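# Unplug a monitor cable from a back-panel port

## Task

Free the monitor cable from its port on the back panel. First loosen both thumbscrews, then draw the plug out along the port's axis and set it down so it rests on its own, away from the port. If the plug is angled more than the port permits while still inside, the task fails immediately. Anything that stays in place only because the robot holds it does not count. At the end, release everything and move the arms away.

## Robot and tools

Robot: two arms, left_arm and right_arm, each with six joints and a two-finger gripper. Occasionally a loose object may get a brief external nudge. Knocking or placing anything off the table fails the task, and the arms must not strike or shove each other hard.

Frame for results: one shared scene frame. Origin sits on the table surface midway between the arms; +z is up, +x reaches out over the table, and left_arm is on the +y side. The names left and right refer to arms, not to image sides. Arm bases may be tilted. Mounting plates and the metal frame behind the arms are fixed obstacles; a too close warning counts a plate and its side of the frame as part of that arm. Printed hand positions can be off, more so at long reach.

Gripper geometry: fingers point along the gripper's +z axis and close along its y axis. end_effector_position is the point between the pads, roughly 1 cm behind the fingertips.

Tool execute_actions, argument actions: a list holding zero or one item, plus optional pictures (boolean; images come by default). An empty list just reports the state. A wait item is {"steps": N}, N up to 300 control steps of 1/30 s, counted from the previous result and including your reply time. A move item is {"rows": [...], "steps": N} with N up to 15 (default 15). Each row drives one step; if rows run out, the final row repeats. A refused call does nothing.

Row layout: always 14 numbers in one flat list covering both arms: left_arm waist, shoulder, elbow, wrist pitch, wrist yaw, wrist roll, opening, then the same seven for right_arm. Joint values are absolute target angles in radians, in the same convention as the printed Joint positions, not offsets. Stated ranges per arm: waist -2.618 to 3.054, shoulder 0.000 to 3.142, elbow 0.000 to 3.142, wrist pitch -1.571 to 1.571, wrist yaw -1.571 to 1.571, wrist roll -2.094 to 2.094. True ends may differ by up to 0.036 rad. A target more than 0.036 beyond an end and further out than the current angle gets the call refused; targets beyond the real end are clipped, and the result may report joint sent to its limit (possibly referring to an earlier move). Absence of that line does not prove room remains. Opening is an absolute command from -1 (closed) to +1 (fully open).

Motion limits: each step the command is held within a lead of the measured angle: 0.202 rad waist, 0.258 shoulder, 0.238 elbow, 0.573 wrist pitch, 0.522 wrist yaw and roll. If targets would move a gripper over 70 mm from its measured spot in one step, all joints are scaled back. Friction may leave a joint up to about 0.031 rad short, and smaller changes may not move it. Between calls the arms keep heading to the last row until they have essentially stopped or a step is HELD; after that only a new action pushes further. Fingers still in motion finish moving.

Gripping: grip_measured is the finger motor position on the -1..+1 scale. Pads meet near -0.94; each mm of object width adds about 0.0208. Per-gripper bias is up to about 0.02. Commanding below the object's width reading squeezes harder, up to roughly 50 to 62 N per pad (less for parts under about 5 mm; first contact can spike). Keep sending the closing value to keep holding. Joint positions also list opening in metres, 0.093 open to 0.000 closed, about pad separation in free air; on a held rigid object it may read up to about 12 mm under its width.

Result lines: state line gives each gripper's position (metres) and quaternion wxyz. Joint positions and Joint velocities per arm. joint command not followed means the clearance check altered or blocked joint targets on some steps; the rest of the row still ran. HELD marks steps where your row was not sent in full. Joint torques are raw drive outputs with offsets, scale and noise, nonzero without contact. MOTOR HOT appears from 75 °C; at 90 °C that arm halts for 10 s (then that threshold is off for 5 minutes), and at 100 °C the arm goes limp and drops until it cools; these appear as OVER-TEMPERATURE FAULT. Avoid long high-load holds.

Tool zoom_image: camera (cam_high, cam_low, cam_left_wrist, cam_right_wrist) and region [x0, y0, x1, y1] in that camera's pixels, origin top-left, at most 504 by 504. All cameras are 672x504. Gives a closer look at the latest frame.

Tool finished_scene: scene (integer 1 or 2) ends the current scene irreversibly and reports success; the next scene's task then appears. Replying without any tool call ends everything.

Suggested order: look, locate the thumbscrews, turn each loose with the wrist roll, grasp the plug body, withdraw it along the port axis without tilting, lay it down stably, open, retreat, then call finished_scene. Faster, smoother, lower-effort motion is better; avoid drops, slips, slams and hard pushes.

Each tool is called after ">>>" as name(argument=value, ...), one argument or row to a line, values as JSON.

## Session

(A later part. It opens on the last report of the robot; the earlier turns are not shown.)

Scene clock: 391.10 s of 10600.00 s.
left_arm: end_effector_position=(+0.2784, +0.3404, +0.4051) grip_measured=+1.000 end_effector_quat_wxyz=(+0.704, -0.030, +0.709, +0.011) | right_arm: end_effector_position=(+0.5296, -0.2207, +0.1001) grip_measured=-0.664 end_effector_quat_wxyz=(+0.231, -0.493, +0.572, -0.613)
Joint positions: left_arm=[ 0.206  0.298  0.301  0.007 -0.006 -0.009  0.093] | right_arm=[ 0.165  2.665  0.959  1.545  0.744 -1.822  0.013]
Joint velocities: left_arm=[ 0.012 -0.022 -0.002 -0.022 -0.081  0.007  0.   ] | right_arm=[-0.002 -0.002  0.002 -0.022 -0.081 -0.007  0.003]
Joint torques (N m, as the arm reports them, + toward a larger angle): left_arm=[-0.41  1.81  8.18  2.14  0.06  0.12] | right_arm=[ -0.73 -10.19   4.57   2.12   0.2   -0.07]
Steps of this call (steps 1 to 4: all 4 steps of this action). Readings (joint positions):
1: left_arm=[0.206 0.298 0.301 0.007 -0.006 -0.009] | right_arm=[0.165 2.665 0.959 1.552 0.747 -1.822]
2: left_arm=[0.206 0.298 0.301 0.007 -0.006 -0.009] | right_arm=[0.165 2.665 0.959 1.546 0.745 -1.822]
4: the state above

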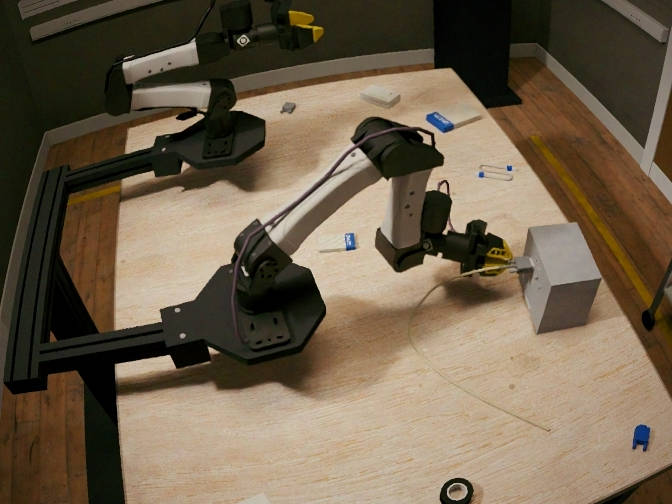

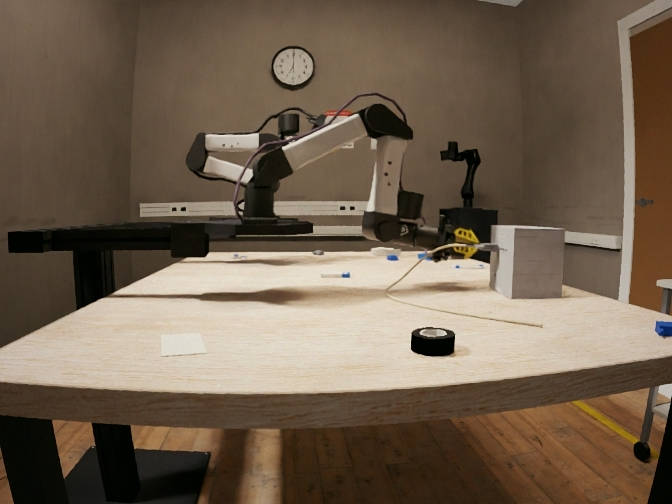

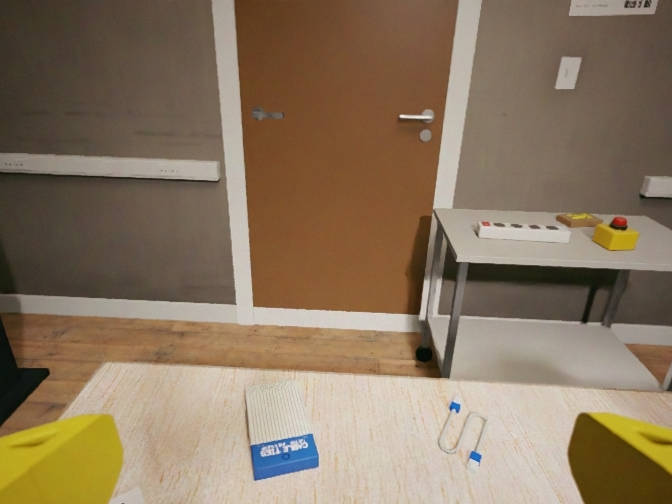

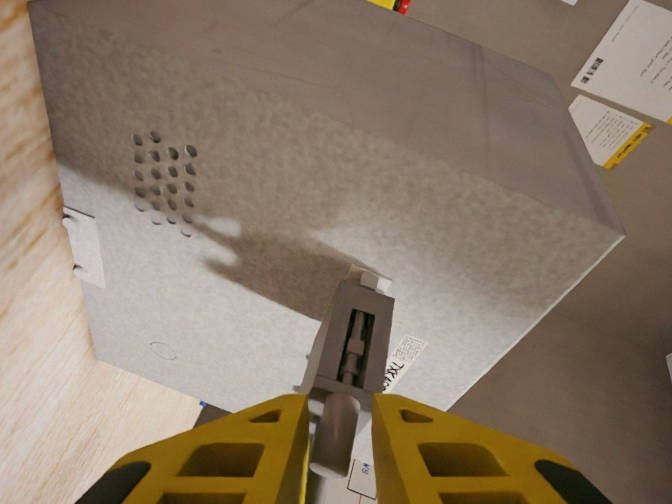

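>>> execute_actions(
  actions=[
    {"rows":[[0.2,0.3,0.3,0,0,0,1,0.16,2.668,0.97,1.55,0.74,-1.83,-0.66],[0.2,0.3,0.3,0,0,0,1,0.16,2.668,0.97,1.55,0.74,-1.83,-0.66],[0.2,0.3,0.3,0,0,0,1,0.16,2.668,0.97,1.55,0.74,-0.55,-0.66]]},
  ],
  pictures=false,
)

>>> execute_actions(
  actions=[
    {"rows":[[0.2,0.3,0.3,0,0,0,1,0.16,2.668,0.97,1.55,0.74,-0.72,-1],[0.2,0.3,0.3,0,0,0,1,0.16,2.668,0.97,1.55,0.74,-0.72,-1],[0.2,0.3,0.3,0,0,0,1,0.16,2.668,0.97,1.55,0.74,-2,-1]]},
  ],
  pictures=false,
)

>>> execute_actions(
  actions=[
    {"rows":[[0.2,0.3,0.3,0,0,0,1,0.16,2.668,0.97,1.55,0.74,-1.83,-0.66],[0.2,0.3,0.3,0,0,0,1,0.16,2.668,0.97,1.55,0.74,-1.83,-0.66],[0.2,0.3,0.3,0,0,0,1,0.16,2.668,0.97,1.55,0.74,-0.55,-0.66]]},
  ],
  pictures=false,
)

>>> execute_actions(
  actions=[
    {"rows":[[0.2,0.3,0.3,0,0,0,1,0.16,2.668,0.97,1.55,0.74,-0.72,-1],[0.2,0.3,0.3,0,0,0,1,0.16,2.668,0.97,1.55,0.74,-0.72,-1],[0.2,0.3,0.3,0,0,0,1,0.16,2.668,0.97,1.55,0.74,-2,-1]]},
  ],
  pictures=false,
)

>>> execute_actions(
  actions=[
    {"rows":[[0.2,0.3,0.3,0,0,0,1,0.16,2.668,0.97,1.55,0.74,-1.83,-0.66],[0.2,0.3,0.3,0,0,0,1,0.16,2.668,0.97,1.55,0.74,-1.83,-0.66],[0.2,0.3,0.3,0,0,0,1,0.16,2.668,0.97,1.55,0.74,-0.55,-0.66]]},
  ],
  pictures=false,
)

>>> execute_actions(
  actions=[
    {"rows":[[0.2,0.3,0.3,0,0,0,1,0.16,2.668,0.97,1.55,0.74,-0.72,-1],[0.2,0.3,0.3,0,0,0,1,0.16,2.668,0.97,1.55,0.74,-0.72,-1],[0.2,0.3,0.3,0,0,0,1,0.16,2.668,0.97,1.55,0.74,-2,-1]]},
  ],
  pictures=false,
)

>>> execute_actions(
  actions=[
    {"rows":[[0.2,0.3,0.3,0,0,0,1,0.16,2.668,0.97,1.55,0.74,-1.83,-0.66],[0.2,0.3,0.3,0,0,0,1,0.16,2.668,0.97,1.55,0.74,-1.83,-0.66],[0.2,0.3,0.3,0,0,0,1,0.16,2.668,0.97,1.55,0.74,-0.55,-0.66]]},
  ],
  pictures=false,
)

>>> execute_actions(
  actions=[
    {"rows":[[0.2,0.3,0.3,0,0,0,1,0.16,2.668,0.97,1.55,0.74,-0.72,-1],[0.2,0.3,0.3,0,0,0,1,0.16,2.668,0.97,1.55,0.74,-0.72,-1],[0.2,0.3,0.3,0,0,0,1,0.16,2.668,0.97,1.55,0.74,-2,-1]]},
  ],
  pictures=false,
)

>>> execute_actions(
  actions=[
    {"rows":[[0.2,0.3,0.3,0,0,0,1,0.16,2.668,0.97,1.55,0.74,-1.83,-0.66],[0.2,0.3,0.3,0,0,0,1,0.16,2.668,0.97,1.55,0.74,-1.83,-0.66],[0.2,0.3,0.3,0,0,0,1,0.16,2.668,0.97,1.55,0.74,-0.55,-0.66]]},
  ],
  pictures=false,
)

>>> execute_actions(
  actions=[
    {"rows":[[0.2,0.3,0.3,0,0,0,1,0.16,2.668,0.97,1.55,0.74,-0.72,-1],[0.2,0.3,0.3,0,0,0,1,0.16,2.668,0.97,1.55,0.74,-0.72,-1],[0.2,0.3,0.3,0,0,0,1,0.16,2.668,0.97,1.55,0.74,-2,-1]]},
  ],
  pictures=false,
)

>>> execute_actions(
  actions=[
    {"rows":[[0.2,0.3,0.3,0,0,0,1,0.16,2.668,0.97,1.55,0.74,-1.83,-0.66],[0.2,0.3,0.3,0,0,0,1,0.16,2.668,0.97,1.55,0.74,-1.83,-0.66],[0.2,0.3,0.3,0,0,0,1,0.16,2.668,0.97,1.55,0.74,-0.55,-0.66]]},
  ],
  pictures=false,
)

>>> execute_actions(
  actions=[
    {"rows":[[0.2,0.3,0.3,0,0,0,1,0.16,2.668,0.97,1.55,0.74,-0.72,-1],[0.2,0.3,0.3,0,0,0,1,0.16,2.668,0.97,1.55,0.74,-0.72,-1],[0.2,0.3,0.3,0,0,0,1,0.16,2.668,0.97,1.55,0.74,-2,-1]]},
  ],
  pictures=false,
)

>>> execute_actions(
  actions=[
    {"rows":[[0.2,0.3,0.3,0,0,0,1,0.16,2.668,0.97,1.55,0.74,-1.83,-0.66],[0.2,0.3,0.3,0,0,0,1,0.16,2.668,0.97,1.55,0.74,-1.83,-0.66],[0.2,0.3,0.3,0,0,0,1,0.16,2.668,0.97,1.55,0.74,-0.55,-0.66]]},
  ],
  pictures=false,
)

>>> execute_actions(
  actions=[
    {"rows":[[0.2,0.3,0.3,0,0,0,1,0.16,2.668,0.97,1.55,0.74,-0.72,-1],[0.2,0.3,0.3,0,0,0,1,0.16,2.668,0.97,1.55,0.74,-0.72,-1],[0.2,0.3,0.3,0,0,0,1,0.16,2.668,0.97,1.55,0.74,-2,-1]]},
  ],
  pictures=false,
)

>>> execute_actions(
  actions=[
    {"rows":[[0.2,0.3,0.3,0,0,0,1,0.16,2.668,0.97,1.55,0.74,-1.83,-0.66],[0.2,0.3,0.3,0,0,0,1,0.16,2.668,0.97,1.55,0.74,-1.83,-0.66],[0.2,0.3,0.3,0,0,0,1,0.16,2.668,0.97,1.55,0.74,-0.55,-0.66]]},
  ],
  pictures=false,
)

>>> execute_actions(
  actions=[
    {"rows":[[0.2,0.3,0.3,0,0,0,1,0.16,2.668,0.97,1.55,0.74,-0.72,-1],[0.2,0.3,0.3,0,0,0,1,0.16,2.668,0.97,1.55,0.74,-0.72,-1],[0.2,0.3,0.3,0,0,0,1,0.16,2.668,0.97,1.55,0.74,-2,-1]]},
  ],
  pictures=false,
)

>>> execute_actions(
  actions=[
    {"rows":[[0.2,0.3,0.3,0,0,0,1,0.16,2.668,0.97,1.55,0.74,-1.83,-0.66],[0.2,0.3,0.3,0,0,0,1,0.16,2.668,0.97,1.55,0.74,-1.83,-0.66],[0.2,0.3,0.3,0,0,0,1,0.16,2.668,0.97,1.55,0.74,-0.55,-0.66]]},
  ],
  pictures=false,
)

>>> execute_actions(
  actions=[
    {"rows":[[0.2,0.3,0.3,0,0,0,1,0.16,2.668,0.97,1.55,0.74,-0.72,-1],[0.2,0.3,0.3,0,0,0,1,0.16,2.668,0.97,1.55,0.74,-0.72,-1],[0.2,0.3,0.3,0,0,0,1,0.16,2.668,0.97,1.55,0.74,-2,-1]]},
  ],
  pictures=false,
)

>>> execute_actions(
  actions=[
    {"rows":[[0.2,0.3,0.3,0,0,0,1,0.16,2.668,0.97,1.55,0.74,-1.83,-0.66],[0.2,0.3,0.3,0,0,0,1,0.16,2.668,0.97,1.55,0.74,-1.83,-0.66],[0.2,0.3,0.3,0,0,0,1,0.16,2.668,0.97,1.55,0.74,-0.55,-0.66]]},
  ],
  pictures=false,
)

>>> execute_actions(
  actions=[
    {"rows":[[0.2,0.3,0.3,0,0,0,1,0.16,2.668,0.97,1.55,0.74,-0.72,-1],[0.2,0.3,0.3,0,0,0,1,0.16,2.668,0.97,1.55,0.74,-0.72,-1],[0.2,0.3,0.3,0,0,0,1,0.16,2.668,0.97,1.55,0.74,-2,-1]]},
  ],
  pictures=false,
)

>>> execute_actions(
  actions=[
    {"rows":[[0.2,0.3,0.3,0,0,0,1,0.16,2.668,0.97,1.55,0.74,-1.83,-0.66],[0.2,0.3,0.3,0,0,0,1,0.16,2.668,0.97,1.55,0.74,-1.83,-0.66],[0.2,0.3,0.3,0,0,0,1,0.16,2.668,0.97,1.55,0.74,-0.55,-0.66]]},
  ],
  pictures=false,
)

>>> execute_actions(
  actions=[
    {"rows":[[0.2,0.3,0.3,0,0,0,1,0.16,2.668,0.97,1.55,0.74,-0.72,-1],[0.2,0.3,0.3,0,0,0,1,0.16,2.668,0.96,1.55,0.74,-0.72,-1],[0.2,0.3,0.3,0,0,0,1,0.165,2.66,0.945,1.55,0.74,-1.4,-1],[0.2,0.3,0.3,0,0,0,1,0.17,2.648,0.93,1.55,0.74,-1.4,-1]]},
  ],
)

>>> zoom_image(
  camera="cam_right_wrist",
  region=[230,240,450,480],
)

Scene clock: 423.57 s of 10600.00 s.
left_arm: end_effector_position=(+0.2784, +0.3404, +0.4051) grip_measured=+1.000 end_effector_quat_wxyz=(+0.704, -0.030, +0.709, +0.011) | right_arm: end_effector_position=(+0.5297, -0.2205, +0.0997) grip_measured=-0.662 end_effector_quat_wxyz=(+0.519, -0.120, +0.746, -0.400)
Joint positions: left_arm=[ 0.206  0.298  0.301  0.007 -0.006 -0.009  0.093] | right_arm=[ 0.165  2.665  0.959  1.543  0.743 -0.716  0.013]
Joint velocities: left_arm=[-0.002 -0.007 -0.002 -0.007  0.022  0.051  0.   ] | right_arm=[ 0.002 -0.032  0.002 -0.037  0.037  1.048  0.001]
Joint torques (N m, as the arm reports them, + toward a larger angle): left_arm=[-0.31  1.82  8.18  2.16  0.08  0.1 ] | right_arm=[-0.54 -9.83  4.79  2.08  0.21  0.08]
Steps of this call (steps 1 to 15: the robot went on to your last target; steps 16 to 90: nothing new was sent; then 28.97 s passed at rest; steps 91 to 105: all 15 steps of this action). Readings (joint positions):
91: left_arm=[0.206 0.298 0.301 0.007 -0.006 -0.009] | right_arm=[0.165 2.665 0.959 1.545 0.743 -1.823]
92: left_arm=[0.206 0.298 0.301 0.007 -0.006 -0.009] | right_arm=[0.165 2.665 0.959 1.545 0.743 -1.823]
94: left_arm=[0.206 0.298 0.301 0.007 -0.006 -0.009] | right_arm=[0.165 2.665 0.959 1.543 0.743 -1.639]
98: left_arm=[0.206 0.298 0.301 0.007 -0.006 -0.009] | right_arm=[0.165 2.665 0.959 1.543 0.743 -1.240]
105: the state above

Scene clock: 424.07 s of 10600.00 s.
left_arm: end_effector_position=(+0.2784, +0.3404, +0.4051) grip_measured=+1.000 end_effector_quat_wxyz=(+0.704, -0.030, +0.709, +0.011) | right_arm: end_effector_position=(+0.5298, -0.2209, +0.1018) grip_measured=-0.979 end_effector_quat_wxyz=(+0.236, -0.488, +0.574, -0.614)
Joint positions: left_arm=[ 0.206  0.298  0.301  0.007 -0.006 -0.009  0.093] | right_arm=[ 0.165  2.665  0.959  1.554  0.746 -1.816  0.   ]
Joint velocities: left_arm=[ 0.007 -0.012  0.007  0.037  0.066  0.007  0.   ] | right_arm=[ 0.007 -0.002  0.002  0.081 -0.022 -1.048  0.   ]
Joint torques (N m, as the arm reports them, + toward a larger angle): left_arm=[-0.3   1.78  8.16  2.17  0.07  0.14] | right_arm=[-0.66 -9.83  4.76  1.95  0.03 -0.29]
Steps of this call (steps 1 to 15: all 15 steps of this action). Readings (joint positions):
1: left_arm=[0.206 0.298 0.301 0.007 -0.006 -0.009] | right_arm=[0.165 2.665 0.959 1.544 0.743 -0.710]
2: left_arm=[0.206 0.298 0.301 0.007 -0.006 -0.009] | right_arm=[0.165 2.665 0.959 1.543 0.742 -0.712]
4: left_arm=[0.206 0.298 0.301 0.007 -0.006 -0.009] | right_arm=[0.165 2.665 0.959 1.545 0.742 -0.898]
8: left_arm=[0.206 0.298 0.301 0.007 -0.006 -0.009] | right_arm=[0.165 2.665 0.959 1.554 0.745 -1.296]
15: the state above

Scene clock: 424.57 s of 10600.00 s.
left_arm: end_effector_position=(+0.2784, +0.3404, +0.4051) grip_measured=+1.000 end_effector_quat_wxyz=(+0.704, -0.030, +0.709, +0.011) | right_arm: end_effector_position=(+0.5296, -0.2203, +0.0995) grip_measured=-0.662 end_effector_quat_wxyz=(+0.518, -0.120, +0.746, -0.400)
Joint positions: left_arm=[ 0.206  0.298  0.301  0.007 -0.006 -0.009  0.093] | right_arm=[ 0.165  2.665  0.959  1.543  0.743 -0.715  0.013]
Joint velocities: left_arm=[-0.012 -0.002 -0.002 -0.037 -0.081  0.007  0.   ] | right_arm=[-0.012  0.002 -0.022 -0.051  0.037  1.048 -0.001]
Joint torques (N m, as the arm reports them, + toward a larger angle): left_arm=[-0.31  1.73  8.08  2.16  0.03  0.15] | right_arm=[ -0.77 -10.03   4.62   2.08   0.05   0.03]
Steps of this call (steps 1 to 15: all 15 steps of this action). Readings (joint positions):
1: left_arm=[0.206 0.298 0.301 0.007 -0.006 -0.009] | right_arm=[0.165 2.665 0.959 1.552 0.746 -1.822]
2: left_arm=[0.206 0.298 0.301 0.007 -0.006 -0.009] | right_arm=[0.165 2.665 0.959 1.546 0.744 -1.822]
4: left_arm=[0.206 0.298 0.301 0.007 -0.006 -0.009] | right_arm=[0.165 2.665 0.959 1.542 0.743 -1.638]
8: left_arm=[0.206 0.298 0.301 0.007 -0.006 -0.009] | right_arm=[0.165 2.665 0.959 1.543 0.743 -1.239]
15: the state above

Scene clock: 425.07 s of 10600.00 s.
left_arm: end_effector_position=(+0.2784, +0.3404, +0.4051) grip_measured=+1.000 end_effector_quat_wxyz=(+0.704, -0.030, +0.709, +0.011) | right_arm: end_effector_position=(+0.5298, -0.2208, +0.1019) grip_measured=-0.979 end_effector_quat_wxyz=(+0.236, -0.488, +0.573, -0.614)
Joint positions: left_arm=[ 0.206  0.298  0.301  0.007 -0.006 -0.009  0.093] | right_arm=[ 0.165  2.665  0.959  1.555  0.747 -1.816  0.   ]
Joint velocities: left_arm=[ 0.007 -0.007 -0.027 -0.066 -0.022 -0.022  0.   ] | right_arm=[ 0.002  0.012 -0.002 -0.066  0.007 -1.033  0.   ]
Joint torques (N m, as the arm reports them, + toward a larger angle): left_arm=[-0.4   1.74  8.28  2.16  0.08  0.12] | right_arm=[ -0.46 -10.04   4.77   1.93   0.08  -0.29]
Steps of this call (steps 1 to 15: all 15 steps of this action). Readings (joint positions):
1: left_arm=[0.206 0.298 0.301 0.007 -0.006 -0.009] | right_arm=[0.165 2.665 0.959 1.543 0.743 -0.710]
2: left_arm=[0.206 0.298 0.301 0.007 -0.006 -0.009] | right_arm=[0.165 2.665 0.959 1.543 0.742 -0.712]
4: left_arm=[0.206 0.298 0.301 0.007 -0.006 -0.009] | right_arm=[0.165 2.665 0.959 1.544 0.742 -0.897]
8: left_arm=[0.206 0.298 0.301 0.007 -0.006 -0.009] | right_arm=[0.165 2.665 0.959 1.554 0.746 -1.296]
15: the state above

Scene clock: 425.57 s of 10600.00 s.
left_arm: end_effector_position=(+0.2784, +0.3404, +0.4051) grip_measured=+1.000 end_effector_quat_wxyz=(+0.704, -0.030, +0.709, +0.011) | right_arm: end_effector_position=(+0.5296, -0.2203, +0.0995) grip_measured=-0.662 end_effector_quat_wxyz=(+0.518, -0.120, +0.746, -0.400)
Joint positions: left_arm=[ 0.206  0.298  0.301  0.007 -0.006 -0.009  0.093] | right_arm=[ 0.165  2.665  0.959  1.543  0.743 -0.715  0.013]
Joint velocities: left_arm=[ 0.002 -0.002  0.002  0.007 -0.007 -0.051  0.   ] | right_arm=[ 0.012 -0.002 -0.007 -0.007  0.037  1.106  0.001]
Joint torques (N m, as the arm reports them, + toward a larger angle): left_arm=[-0.29  1.79  8.15  2.14  0.04  0.1 ] | right_arm=[ -0.53 -10.05   4.74   2.05   0.16  -0.03]
Steps of this call (steps 1 to 15: all 15 steps of this action). Readings (joint positions):
1: left_arm=[0.206 0.298 0.301 0.007 -0.006 -0.009] | right_arm=[0.165 2.665 0.959 1.553 0.747 -1.822]
2: left_arm=[0.206 0.298 0.301 0.007 -0.006 -0.009] | right_arm=[0.165 2.665 0.959 1.545 0.744 -1.822]
4: left_arm=[0.206 0.298 0.301 0.007 -0.006 -0.009] | right_arm=[0.165 2.665 0.959 1.542 0.743 -1.638]
8: left_arm=[0.206 0.298 0.301 0.007 -0.006 -0.009] | right_arm=[0.165 2.665 0.959 1.542 0.743 -1.239]
15: the state above

Scene clock: 426.07 s of 10600.00 s.
left_arm: end_effector_position=(+0.2784, +0.3404, +0.4051) grip_measured=+1.000 end_effector_quat_wxyz=(+0.704, -0.030, +0.709, +0.011) | right_arm: end_effector_position=(+0.5297, -0.2208, +0.1020) grip_measured=-0.979 end_effector_quat_wxyz=(+0.236, -0.488, +0.574, -0.614)
Joint positions: left_arm=[ 0.206  0.298  0.301  0.007 -0.006 -0.009  0.093] | right_arm=[ 0.165  2.665  0.959  1.555  0.747 -1.816  0.   ]
Joint velocities: left_arm=[-0.002 -0.007  0.007 -0.037 -0.007 -0.051  0.   ] | right_arm=[ 0.027 -0.017  0.007 -0.081 -0.022 -1.018  0.   ]
Joint torques (N m, as the arm reports them, + toward a larger angle): left_arm=[-0.29  1.77  8.24  2.17  0.07  0.1 ] | right_arm=[-0.64 -9.86  5.02  1.93  0.13 -0.31]
Steps of this call (steps 1 to 15: all 15 steps of this action). Readings (joint positions):
1: left_arm=[0.206 0.298 0.301 0.007 -0.006 -0.009] | right_arm=[0.165 2.665 0.959 1.543 0.743 -0.710]
2: left_arm=[0.206 0.298 0.301 0.007 -0.006 -0.009] | right_arm=[0.165 2.665 0.959 1.543 0.742 -0.711]
4: left_arm=[0.206 0.298 0.301 0.007 -0.006 -0.009] | right_arm=[0.165 2.665 0.959 1.544 0.742 -0.897]
8: left_arm=[0.206 0.298 0.301 0.007 -0.006 -0.009] | right_arm=[0.165 2.665 0.959 1.554 0.746 -1.296]
15: the state above

Scene clock: 426.57 s of 10600.00 s.
left_arm: end_effector_position=(+0.2784, +0.3404, +0.4051) grip_measured=+1.000 end_effector_quat_wxyz=(+0.704, -0.030, +0.709, +0.011) | right_arm: end_effector_position=(+0.5296, -0.2203, +0.0995) grip_measured=-0.662 end_effector_quat_wxyz=(+0.518, -0.120, +0.746, -0.400)
Joint positions: left_arm=[ 0.206  0.298  0.301  0.007 -0.006 -0.009  0.093] | right_arm=[ 0.165  2.665  0.959  1.543  0.743 -0.715  0.013]
Joint velocities: left_arm=[ 0.017 -0.002 -0.012 -0.022  0.037  0.022  0.   ] | right_arm=[-0.007  0.012 -0.012  0.066 -0.037  1.121  0.001]
Joint torques (N m, as the arm reports them, + toward a larger angle): left_arm=[-0.24  1.85  8.18  2.15  0.05  0.12] | right_arm=[ -0.62 -10.1    4.81   2.06   0.1    0.04]
Steps of this call (steps 1 to 15: all 15 steps of this action). Readings (joint positions):
1: left_arm=[0.206 0.298 0.301 0.007 -0.006 -0.009] | right_arm=[0.165 2.665 0.959 1.553 0.747 -1.822]
2: left_arm=[0.206 0.298 0.301 0.007 -0.006 -0.009] | right_arm=[0.165 2.665 0.959 1.545 0.744 -1.822]
4: left_arm=[0.206 0.298 0.301 0.007 -0.006 -0.009] | right_arm=[0.165 2.665 0.959 1.542 0.743 -1.638]
8: left_arm=[0.206 0.298 0.301 0.007 -0.006 -0.009] | right_arm=[0.165 2.665 0.959 1.542 0.743 -1.239]
15: the state above

Scene clock: 427.07 s of 10600.00 s.
left_arm: end_effector_position=(+0.2784, +0.3404, +0.4051) grip_measured=+1.000 end_effector_quat_wxyz=(+0.704, -0.030, +0.709, +0.011) | right_arm: end_effector_position=(+0.5298, -0.2208, +0.1020) grip_measured=-0.979 end_effector_quat_wxyz=(+0.236, -0.488, +0.574, -0.614)
Joint positions: left_arm=[ 0.206  0.298  0.301  0.007 -0.006 -0.009  0.093] | right_arm=[ 0.165  2.665  0.959  1.555  0.747 -1.816  0.   ]
Joint velocities: left_arm=[-0.002 -0.007 -0.007  0.022  0.022  0.007  0.   ] | right_arm=[-0.007 -0.007  0.002 -0.095 -0.066 -0.945  0.   ]
Joint torques (N m, as the arm reports them, + toward a larger angle): left_arm=[-0.39  1.78  8.25  2.14  0.05  0.12] | right_arm=[-0.68 -9.84  5.    2.04  0.1  -0.27]
Steps of this call (steps 1 to 15: all 15 steps of this action). Readings (joint positions):
1: left_arm=[0.206 0.298 0.301 0.007 -0.006 -0.009] | right_arm=[0.165 2.665 0.959 1.543 0.743 -0.710]
2: left_arm=[0.206 0.298 0.301 0.007 -0.006 -0.009] | right_arm=[0.165 2.665 0.959 1.543 0.742 -0.712]
4: left_arm=[0.206 0.298 0.301 0.007 -0.006 -0.009] | right_arm=[0.165 2.665 0.959 1.544 0.742 -0.897]
8: left_arm=[0.206 0.298 0.301 0.007 -0.006 -0.009] | right_arm=[0.165 2.665 0.959 1.554 0.746 -1.296]
15: the state above

Scene clock: 427.57 s of 10600.00 s.
left_arm: end_effector_position=(+0.2784, +0.3404, +0.4051) grip_measured=+1.000 end_effector_quat_wxyz=(+0.704, -0.030, +0.709, +0.011) | right_arm: end_effector_position=(+0.5296, -0.2203, +0.0995) grip_measured=-0.662 end_effector_quat_wxyz=(+0.518, -0.120, +0.746, -0.400)
Joint positions: left_arm=[ 0.206  0.298  0.301  0.007 -0.006 -0.009  0.093] | right_arm=[ 0.165  2.665  0.959  1.543  0.743 -0.715  0.013]
Joint velocities: left_arm=[-0.007 -0.002 -0.002  0.066  0.007 -0.066  0.   ] | right_arm=[-0.007  0.002  0.007 -0.051 -0.037  1.062 -0.   ]
Joint torques (N m, as the arm reports them, + toward a larger angle): left_arm=[-0.38  1.8   8.12  2.18  0.05  0.14] | right_arm=[-0.82 -9.82  4.84  2.13  0.23  0.09]
Steps of this call (steps 1 to 15: all 15 steps of this action). Readings (joint positions):
1: left_arm=[0.206 0.298 0.301 0.007 -0.006 -0.009] | right_arm=[0.165 2.665 0.959 1.553 0.747 -1.822]
2: left_arm=[0.206 0.298 0.301 0.007 -0.006 -0.009] | right_arm=[0.165 2.665 0.959 1.546 0.744 -1.822]
4: left_arm=[0.206 0.298 0.301 0.007 -0.006 -0.009] | right_arm=[0.165 2.665 0.959 1.542 0.743 -1.638]
8: left_arm=[0.206 0.298 0.301 0.007 -0.006 -0.009] | right_arm=[0.165 2.665 0.959 1.543 0.743 -1.239]
15: the state above

Scene clock: 428.07 s of 10600.00 s.
left_arm: end_effector_position=(+0.2784, +0.3404, +0.4051) grip_measured=+1.000 end_effector_quat_wxyz=(+0.704, -0.030, +0.709, +0.011) | right_arm: end_effector_position=(+0.5298, -0.2208, +0.1021) grip_measured=-0.978 end_effector_quat_wxyz=(+0.236, -0.488, +0.574, -0.615)
Joint positions: left_arm=[ 0.206  0.298  0.301  0.007 -0.006 -0.009  0.093] | right_arm=[ 0.165  2.665  0.959  1.556  0.747 -1.816  0.   ]
Joint velocities: left_arm=[ 0.002 -0.012 -0.002  0.037 -0.051 -0.037  0.   ] | right_arm=[ 0.002  0.007 -0.002 -0.051 -0.007 -1.062  0.   ]
Joint torques (N m, as the arm reports them, + toward a larger angle): left_arm=[-0.28  1.74  8.23  2.19  0.07  0.12] | right_arm=[-0.5  -9.85  4.83  1.97  0.11 -0.31]
Steps of this call (steps 1 to 15: all 15 steps of this action). Readings (joint positions):
1: left_arm=[0.206 0.298 0.301 0.007 -0.006 -0.009] | right_arm=[0.165 2.665 0.959 1.543 0.743 -0.710]
2: left_arm=[0.206 0.298 0.301 0.007 -0.006 -0.009] | right_arm=[0.165 2.665 0.959 1.543 0.742 -0.712]
4: left_arm=[0.206 0.298 0.301 0.007 -0.006 -0.009] | right_arm=[0.165 2.665 0.959 1.544 0.742 -0.897]
8: left_arm=[0.206 0.298 0.301 0.007 -0.006 -0.009] | right_arm=[0.165 2.665 0.959 1.554 0.746 -1.296]
15: the state above

Scene clock: 428.57 s of 10600.00 s.
left_arm: end_effector_position=(+0.2784, +0.3404, +0.4051) grip_measured=+1.000 end_effector_quat_wxyz=(+0.704, -0.030, +0.709, +0.011) | right_arm: end_effector_position=(+0.5297, -0.2205, +0.0997) grip_measured=-0.662 end_effector_quat_wxyz=(+0.519, -0.120, +0.746, -0.400)
Joint positions: left_arm=[ 0.206  0.298  0.301  0.007 -0.006 -0.009  0.093] | right_arm=[ 0.165  2.665  0.959  1.543  0.743 -0.715  0.013]
Joint velocities: left_arm=[-0.002  0.002 -0.002 -0.022  0.022  0.022  0.   ] | right_arm=[ 0.002 -0.017 -0.012 -0.022 -0.066  1.004 -0.   ]
Joint torques (N m, as the arm reports them, + toward a larger angle): left_arm=[-0.42  1.84  8.1   2.15  0.07  0.12] | right_arm=[-0.56 -9.42  4.55  2.08  0.17  0.03]
Steps of this call (steps 1 to 15: all 15 steps of this action). Readings (joint positions):
1: left_arm=[0.206 0.298 0.301 0.007 -0.006 -0.009] | right_arm=[0.165 2.665 0.959 1.554 0.747 -1.822]
2: left_arm=[0.206 0.298 0.301 0.007 -0.006 -0.009] | right_arm=[0.165 2.665 0.959 1.547 0.744 -1.822]
4: left_arm=[0.206 0.298 0.301 0.007 -0.006 -0.009] | right_arm=[0.165 2.665 0.959 1.543 0.743 -1.638]
8: left_arm=[0.206 0.298 0.301 0.007 -0.006 -0.009] | right_arm=[0.165 2.665 0.959 1.543 0.743 -1.239]
15: the state above

Scene clock: 429.07 s of 10600.00 s.
left_arm: end_effector_position=(+0.2784, +0.3404, +0.4051) grip_measured=+1.000 end_effector_quat_wxyz=(+0.704, -0.030, +0.709, +0.011) | right_arm: end_effector_position=(+0.5298, -0.2208, +0.1023) grip_measured=-0.978 end_effector_quat_wxyz=(+0.236, -0.488, +0.573, -0.615)
Joint positions: left_arm=[ 0.206  0.298  0.301  0.007 -0.006 -0.009  0.093] | right_arm=[ 0.165  2.665  0.959  1.556  0.747 -1.817  0.   ]
Joint velocities: left_arm=[ 0.017  0.002 -0.012 -0.022  0.066  0.037  0.   ] | right_arm=[-0.002  0.012 -0.007  0.007  0.007 -1.004  0.   ]
Joint torques (N m, as the arm reports them, + toward a larger angle): left_arm=[-0.23  1.76  8.05  2.14  0.05  0.13] | right_arm=[-0.42 -9.91  4.65  1.99  0.03 -0.37]
Steps of this call (steps 1 to 15: all 15 steps of this action). Readings (joint positions):
1: left_arm=[0.206 0.298 0.301 0.007 -0.006 -0.009] | right_arm=[0.165 2.665 0.959 1.544 0.743 -0.710]
2: left_arm=[0.206 0.298 0.301 0.007 -0.006 -0.009] | right_arm=[0.165 2.665 0.959 1.543 0.742 -0.712]
4: left_arm=[0.206 0.298 0.301 0.007 -0.006 -0.009] | right_arm=[0.165 2.665 0.959 1.544 0.742 -0.897]
8: left_arm=[0.206 0.298 0.301 0.007 -0.006 -0.009] | right_arm=[0.165 2.665 0.959 1.555 0.746 -1.296]
15: the state above

Scene clock: 429.57 s of 10600.00 s.
left_arm: end_effector_position=(+0.2784, +0.3404, +0.4051) grip_measured=+1.000 end_effector_quat_wxyz=(+0.704, -0.030, +0.709, +0.011) | right_arm: end_effector_position=(+0.5296, -0.2207, +0.1001) grip_measured=-0.662 end_effector_quat_wxyz=(+0.519, -0.119, +0.746, -0.400)
Joint positions: left_arm=[ 0.206  0.298  0.301  0.007 -0.006 -0.009  0.093] | right_arm=[ 0.165  2.665  0.959  1.545  0.744 -0.716  0.013]
Joint velocities: left_arm=[ 0.007 -0.022 -0.002 -0.095  0.007 -0.022  0.   ] | right_arm=[ 0.007 -0.007  0.007  0.066  0.007  1.004 -0.   ]
Joint torques (N m, as the arm reports them, + toward a larger angle): left_arm=[-0.37  1.84  8.16  2.16  0.05  0.12] | right_arm=[-0.55 -9.83  4.7   2.06  0.15  0.09]
Steps of this call (steps 1 to 15: all 15 steps of this action). Readings (joint positions):
1: left_arm=[0.206 0.298 0.301 0.007 -0.006 -0.009] | right_arm=[0.165 2.665 0.959 1.555 0.747 -1.823]
2: left_arm=[0.206 0.298 0.301 0.007 -0.006 -0.009] | right_arm=[0.165 2.665 0.959 1.550 0.745 -1.823]
4: left_arm=[0.206 0.298 0.301 0.007 -0.006 -0.009] | right_arm=[0.165 2.665 0.959 1.545 0.745 -1.639]
8: left_arm=[0.206 0.298 0.301 0.007 -0.006 -0.009] | right_arm=[0.165 2.665 0.959 1.545 0.744 -1.240]
15: the state above

Scene clock: 430.07 s of 10600.00 s.
left_arm: end_effector_position=(+0.2784, +0.3404, +0.4051) grip_measured=+1.000 end_effector_quat_wxyz=(+0.704, -0.030, +0.709, +0.011) | right_arm: end_effector_position=(+0.5298, -0.2211, +0.1024) grip_measured=-0.978 end_effector_quat_wxyz=(+0.236, -0.487, +0.573, -0.615)
Joint positions: left_arm=[ 0.206  0.298  0.301  0.007 -0.006 -0.009  0.093] | right_arm=[ 0.165  2.665  0.959  1.557  0.747 -1.817  0.   ]
Joint velocities: left_arm=[-0.012 -0.007 -0.007  0.007  0.022 -0.037  0.   ] | right_arm=[-0.012  0.002 -0.007  0.007  0.066 -1.018  0.   ]
Joint torques (N m, as the arm reports them, + toward a larger angle): left_arm=[-0.3   1.69  8.17  2.14  0.05  0.1 ] | right_arm=[-0.68 -9.76  4.85  1.98 -0.02 -0.34]
Steps of this call (steps 1 to 15: all 15 steps of this action). Readings (joint positions):
1: left_arm=[0.206 0.298 0.301 0.007 -0.006 -0.009] | right_arm=[0.165 2.665 0.959 1.546 0.745 -0.710]
2: left_arm=[0.206 0.298 0.301 0.007 -0.006 -0.009] | right_arm=[0.165 2.665 0.959 1.544 0.742 -0.712]
4: left_arm=[0.206 0.298 0.301 0.007 -0.006 -0.009] | right_arm=[0.165 2.665 0.959 1.545 0.741 -0.897]
8: left_arm=[0.206 0.298 0.301 0.007 -0.006 -0.009] | right_arm=[0.165 2.665 0.959 1.556 0.746 -1.297]
15: the state above

Scene clock: 430.57 s of 10600.00 s.
left_arm: end_effector_position=(+0.2784, +0.3404, +0.4051) grip_measured=+1.000 end_effector_quat_wxyz=(+0.704, -0.030, +0.709, +0.011) | right_arm: end_effector_position=(+0.5297, -0.2207, +0.1004) grip_measured=-0.662 end_effector_quat_wxyz=(+0.520, -0.119, +0.746, -0.400)
Joint positions: left_arm=[ 0.206  0.298  0.301  0.007 -0.006 -0.009  0.093] | right_arm=[ 0.165  2.665  0.959  1.547  0.744 -0.716  0.013]
Joint velocities: left_arm=[-0.017 -0.002 -0.017  0.037 -0.051  0.022  0.   ] | right_arm=[ 0.007  0.007 -0.012 -0.051 -0.022  1.018  0.001]
Joint torques (N m, as the arm reports them, + toward a larger angle): left_arm=[-0.38  1.82  8.22  2.17  0.06  0.11] | right_arm=[-0.87 -9.7   4.61  2.08  0.18  0.15]
Steps of this call (steps 1 to 15: all 15 steps of this action). Readings (joint positions):
1: left_arm=[0.206 0.298 0.301 0.007 -0.006 -0.009] | right_arm=[0.165 2.665 0.959 1.556 0.747 -1.823]
2: left_arm=[0.206 0.298 0.301 0.007 -0.006 -0.009] | right_arm=[0.165 2.665 0.959 1.552 0.746 -1.824]
4: left_arm=[0.206 0.298 0.301 0.007 -0.006 -0.009] | right_arm=[0.165 2.665 0.959 1.548 0.745 -1.639]
8: left_arm=[0.206 0.298 0.301 0.007 -0.006 -0.009] | right_arm=[0.165 2.665 0.959 1.547 0.744 -1.240]
15: the state above

Scene clock: 431.07 s of 10600.00 s.
left_arm: end_effector_position=(+0.2784, +0.3404, +0.4051) grip_measured=+1.000 end_effector_quat_wxyz=(+0.704, -0.030, +0.709, +0.011) | right_arm: end_effector_position=(+0.5299, -0.2210, +0.1026) grip_measured=-0.978 end_effector_quat_wxyz=(+0.236, -0.487, +0.573, -0.615)
Joint positions: left_arm=[ 0.206  0.298  0.301  0.007 -0.006 -0.009  0.093] | right_arm=[ 0.165  2.665  0.959  1.558  0.747 -1.818  0.   ]
Joint velocities: left_arm=[-0.002  0.002  0.002  0.007  0.081 -0.022  0.   ] | right_arm=[-0.017 -0.002  0.007  0.007  0.022 -1.033  0.   ]
Joint torques (N m, as the arm reports them, + toward a larger angle): left_arm=[-0.5   1.74  8.2   2.15  0.08  0.11] | right_arm=[ -0.41 -10.14   4.84   1.86   0.12  -0.28]
Steps of this call (steps 1 to 15: all 15 steps of this action). Readings (joint positions):
1: left_arm=[0.206 0.298 0.301 0.007 -0.006 -0.009] | right_arm=[0.165 2.665 0.959 1.547 0.745 -0.710]
2: left_arm=[0.206 0.298 0.301 0.007 -0.006 -0.009] | right_arm=[0.165 2.665 0.959 1.545 0.741 -0.712]
4: left_arm=[0.206 0.298 0.301 0.007 -0.006 -0.009] | right_arm=[0.165 2.665 0.959 1.546 0.741 -0.897]
8: left_arm=[0.206 0.298 0.301 0.007 -0.006 -0.009] | right_arm=[0.165 2.665 0.959 1.558 0.745 -1.297]
15: the state above

Scene clock: 431.57 s of 10600.00 s.
left_arm: end_effector_position=(+0.2784, +0.3404, +0.4051) grip_measured=+1.000 end_effector_quat_wxyz=(+0.704, -0.030, +0.709, +0.011) | right_arm: end_effector_position=(+0.5297, -0.2206, +0.1005) grip_measured=-0.662 end_effector_quat_wxyz=(+0.520, -0.119, +0.745, -0.400)
Joint positions: left_arm=[ 0.206  0.298  0.301  0.007 -0.006 -0.009  0.093] | right_arm=[ 0.165  2.665  0.959  1.548  0.744 -0.716  0.013]
Joint velocities: left_arm=[0.017 0.017 0.017 0.051 0.081 0.037 0.   ] | right_arm=[-0.022  0.017  0.002 -0.051  0.051  1.077 -0.001]
Joint torques (N m, as the arm reports them, + toward a larger angle): left_arm=[-0.41  1.82  8.12  2.15  0.05  0.13] | right_arm=[-0.63 -9.81  4.88  1.98  0.13  0.07]
Steps of this call (steps 1 to 15: all 15 steps of this action). Readings (joint positions):
1: left_arm=[0.206 0.298 0.301 0.007 -0.006 -0.009] | right_arm=[0.165 2.665 0.959 1.557 0.746 -1.824]
2: left_arm=[0.206 0.298 0.301 0.007 -0.006 -0.009] | right_arm=[0.165 2.665 0.959 1.553 0.745 -1.824]
4: left_arm=[0.206 0.298 0.301 0.007 -0.006 -0.009] | right_arm=[0.165 2.665 0.959 1.548 0.744 -1.640]
8: left_arm=[0.206 0.298 0.301 0.007 -0.006 -0.009] | right_arm=[0.165 2.665 0.959 1.548 0.744 -1.241]
15: the state above

Scene clock: 432.07 s of 10600.00 s.
left_arm: end_effector_position=(+0.2784, +0.3404, +0.4051) grip_measured=+1.000 end_effector_quat_wxyz=(+0.704, -0.030, +0.709, +0.011) | right_arm: end_effector_position=(+0.5299, -0.2209, +0.1026) grip_measured=-0.978 end_effector_quat_wxyz=(+0.236, -0.487, +0.573, -0.615)
Joint positions: left_arm=[ 0.206  0.298  0.301  0.007 -0.006 -0.009  0.093] | right_arm=[ 0.165  2.665  0.959  1.558  0.746 -1.819  0.   ]
Joint velocities: left_arm=[ 0.002 -0.002  0.002  0.037  0.022 -0.007  0.   ] | right_arm=[-0.007  0.002 -0.002 -0.051  0.066 -1.004  0.   ]
Joint torques (N m, as the arm reports them, + toward a larger angle): left_arm=[-0.23  1.74  8.15  2.16  0.07  0.12] | right_arm=[-0.82 -9.74  4.91  1.97  0.06 -0.35]
Steps of this call (steps 1 to 15: all 15 steps of this action). Readings (joint positions):
1: left_arm=[0.206 0.298 0.301 0.007 -0.006 -0.009] | right_arm=[0.165 2.665 0.959 1.548 0.744 -0.710]
2: left_arm=[0.206 0.298 0.301 0.007 -0.006 -0.009] | right_arm=[0.165 2.665 0.959 1.545 0.741 -0.712]
4: left_arm=[0.206 0.298 0.301 0.007 -0.006 -0.009] | right_arm=[0.165 2.665 0.959 1.546 0.741 -0.898]
8: left_arm=[0.206 0.298 0.301 0.007 -0.006 -0.009] | right_arm=[0.165 2.665 0.959 1.558 0.745 -1.297]
15: the state above

Scene clock: 432.57 s of 10600.00 s.
left_arm: end_effector_position=(+0.2784, +0.3404, +0.4051) grip_measured=+1.000 end_effector_quat_wxyz=(+0.704, -0.030, +0.709, +0.011) | right_arm: end_effector_position=(+0.5296, -0.2212, +0.1004) grip_measured=-0.662 end_effector_quat_wxyz=(+0.519, -0.118, +0.746, -0.401)
Joint positions: left_arm=[ 0.206  0.298  0.301  0.007 -0.006 -0.009  0.093] | right_arm=[ 0.164  2.665  0.959  1.547  0.745 -0.717  0.013]
Joint velocities: left_arm=[-0.012  0.017 -0.017  0.066 -0.051 -0.051  0.   ] | right_arm=[-0.012  0.002  0.017 -0.051 -0.022  1.106  0.   ]
Joint torques (N m, as the arm reports them, + toward a larger angle): left_arm=[-0.31  1.84  8.14  2.15  0.04  0.13] | right_arm=[-0.53 -9.8   4.84  2.01  0.12  0.02]
Steps of this call (steps 1 to 15: all 15 steps of this action). Readings (joint positions):
1: left_arm=[0.206 0.298 0.301 0.007 -0.006 -0.009] | right_arm=[0.165 2.665 0.959 1.557 0.746 -1.825]
2: left_arm=[0.206 0.298 0.301 0.007 -0.006 -0.009] | right_arm=[0.164 2.665 0.959 1.553 0.746 -1.825]
4: left_arm=[0.206 0.298 0.301 0.007 -0.006 -0.009] | right_arm=[0.164 2.665 0.959 1.548 0.746 -1.641]
8: left_arm=[0.206 0.298 0.301 0.007 -0.006 -0.009] | right_arm=[0.164 2.665 0.959 1.548 0.745 -1.242]
15: the state above

Scene clock: 433.07 s of 10600.00 s.
left_arm: end_effector_position=(+0.2784, +0.3404, +0.4051) grip_measured=+1.000 end_effector_quat_wxyz=(+0.704, -0.030, +0.709, +0.011) | right_arm: end_effector_position=(+0.5299, -0.2211, +0.1028) grip_measured=-0.977 end_effector_quat_wxyz=(+0.236, -0.487, +0.573, -0.615)
Joint positions: left_arm=[ 0.206  0.298  0.301  0.007 -0.006 -0.009  0.093] | right_arm=[ 0.164  2.665  0.959  1.559  0.746 -1.818  0.   ]
Joint velocities: left_arm=[-0.012  0.002  0.007 -0.022 -0.081 -0.037  0.   ] | right_arm=[ 0.012 -0.002  0.002  0.007 -0.11  -1.121  0.   ]
Joint torques (N m, as the arm reports them, + toward a larger angle): left_arm=[-0.33  1.85  8.1   2.14  0.03  0.14] | right_arm=[-0.61 -9.94  4.87  1.92  0.08 -0.33]
Steps of this call (steps 1 to 15: all 15 steps of this action). Readings (joint positions):
1: left_arm=[0.206 0.298 0.301 0.007 -0.006 -0.009] | right_arm=[0.164 2.665 0.959 1.548 0.745 -0.711]
2: left_arm=[0.206 0.298 0.301 0.007 -0.006 -0.009] | right_arm=[0.164 2.665 0.959 1.545 0.742 -0.712]
4: left_arm=[0.206 0.298 0.301 0.007 -0.006 -0.009] | right_arm=[0.164 2.665 0.959 1.545 0.742 -0.898]
8: left_arm=[0.206 0.298 0.301 0.007 -0.006 -0.009] | right_arm=[0.164 2.665 0.959 1.557 0.745 -1.297]
15: the state above

Scene clock: 433.57 s of 10600.00 s.
left_arm: end_effector_position=(+0.2784, +0.3404, +0.4051) grip_measured=+1.000 end_effector_quat_wxyz=(+0.704, -0.030, +0.709, +0.011) | right_arm: end_effector_position=(+0.5297, -0.2211, +0.1005) grip_measured=-0.662 end_effector_quat_wxyz=(+0.519, -0.118, +0.745, -0.401)
Joint positions: left_arm=[ 0.206  0.298  0.301  0.007 -0.006 -0.009  0.093] | right_arm=[ 0.164  2.665  0.959  1.548  0.745 -0.717  0.013]
Joint velocities: left_arm=[-0.017  0.007 -0.002 -0.066  0.022  0.022  0.   ] | right_arm=[ 0.007 -0.002 -0.002 -0.037 -0.037  1.048  0.   ]
Joint torques (N m, as the arm reports them, + toward a larger angle): left_arm=[-0.38  1.8   8.18  2.17  0.07  0.12] | right_arm=[-0.64 -9.68  4.89  1.95  0.18  0.05]
Steps of this call (steps 1 to 15: all 15 steps of this action). Readings (joint positions):
1: left_arm=[0.206 0.298 0.301 0.007 -0.006 -0.009] | right_arm=[0.164 2.665 0.959 1.558 0.746 -1.824]
2: left_arm=[0.206 0.298 0.301 0.007 -0.006 -0.009] | right_arm=[0.164 2.665 0.959 1.554 0.745 -1.824]
4: left_arm=[0.206 0.298 0.301 0.007 -0.006 -0.009] | right_arm=[0.164 2.665 0.959 1.548 0.745 -1.640]
8: left_arm=[0.206 0.298 0.301 0.007 -0.006 -0.009] | right_arm=[0.164 2.665 0.959 1.548 0.745 -1.241]
15: the state above

Scene clock: 434.07 s of 10600.00 s.
left_arm: end_effector_position=(+0.2784, +0.3404, +0.4051) grip_measured=+1.000 end_effector_quat_wxyz=(+0.704, -0.030, +0.709, +0.011) | right_arm: end_effector_position=(+0.5289, -0.2207, +0.1035) grip_measured=-0.977 end_effector_quat_wxyz=(+0.373, -0.343, +0.670, -0.542)
Joint positions: left_arm=[ 0.206  0.298  0.301  0.007 -0.006 -0.009  0.093] | right_arm=[ 0.164  2.659  0.95   1.558  0.741 -1.35   0.   ]
Joint velocities: left_arm=[ 0.002 -0.027 -0.012 -0.037 -0.037 -0.037  0.   ] | right_arm=[-0.017  0.012 -0.007 -0.066  0.007 -0.256  0.   ]
Joint torques (N m, as the arm reports them, + toward a larger angle): left_arm=[-0.35  1.78  8.18  2.16  0.08  0.11] | right_arm=[  0.27 -10.77   1.53   1.88   0.2   -0.16]
Steps of this call (steps 1 to 15: all 15 steps of this action). Readings (joint positions):
1: left_arm=[0.206 0.298 0.301 0.007 -0.006 -0.009] | right_arm=[0.164 2.665 0.959 1.548 0.745 -0.711]
2: left_arm=[0.206 0.298 0.301 0.007 -0.006 -0.009] | right_arm=[0.164 2.665 0.959 1.545 0.741 -0.712]
4: left_arm=[0.206 0.298 0.301 0.007 -0.006 -0.009] | right_arm=[0.164 2.664 0.957 1.545 0.741 -0.898]
8: left_arm=[0.206 0.298 0.301 0.007 -0.006 -0.009] | right_arm=[0.164 2.660 0.950 1.552 0.741 -1.190]
15: the state above

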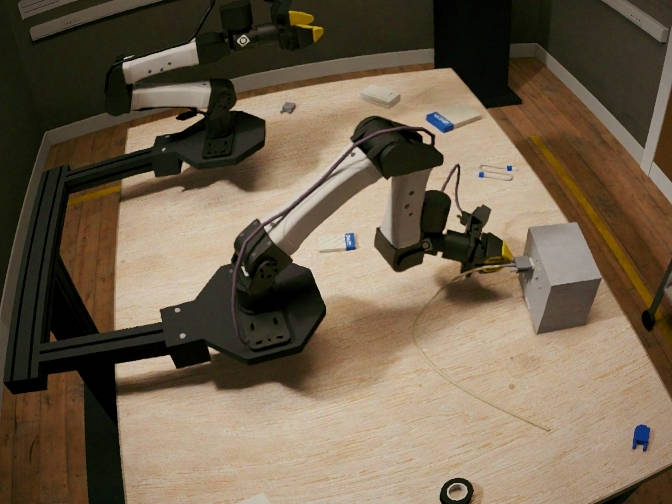

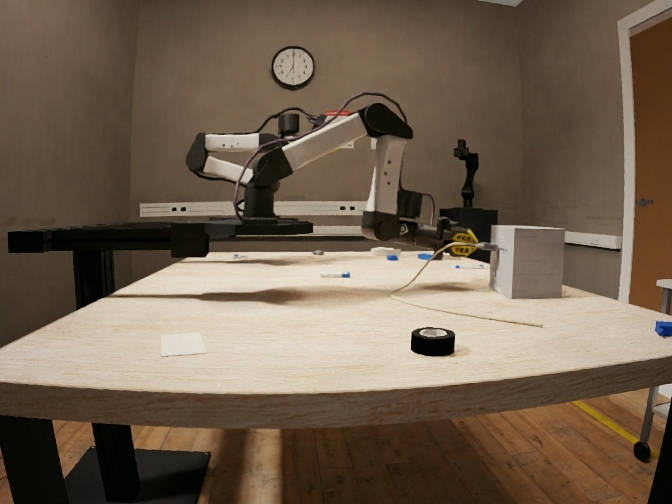

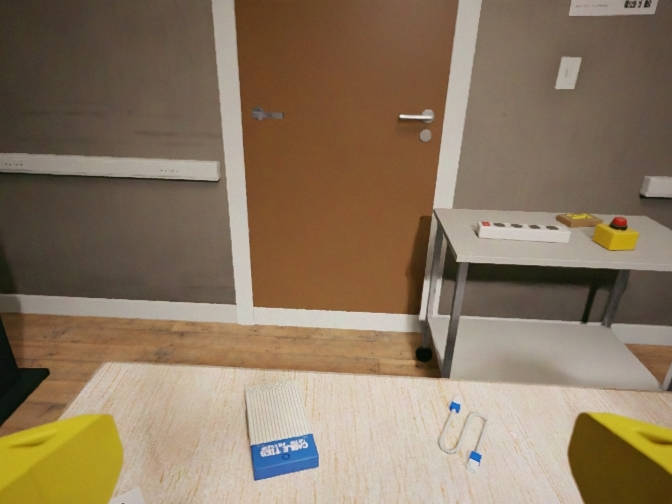

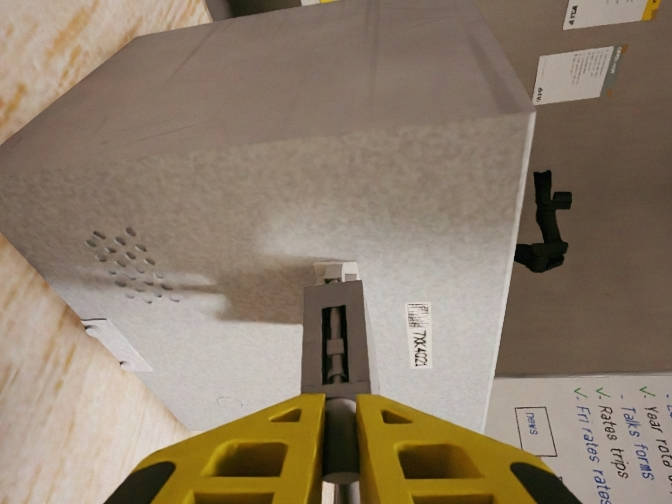

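Region (230, 240, 450, 480) of cam_right_wrist's 672x504 image, scaled by 2.100, with more detail than that image has; it fills the left 462 columns of this view, and the rest is white.

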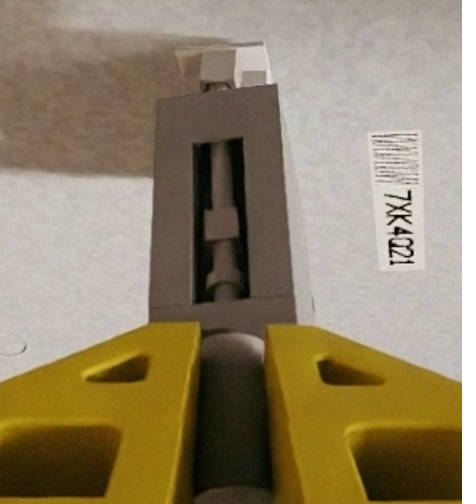

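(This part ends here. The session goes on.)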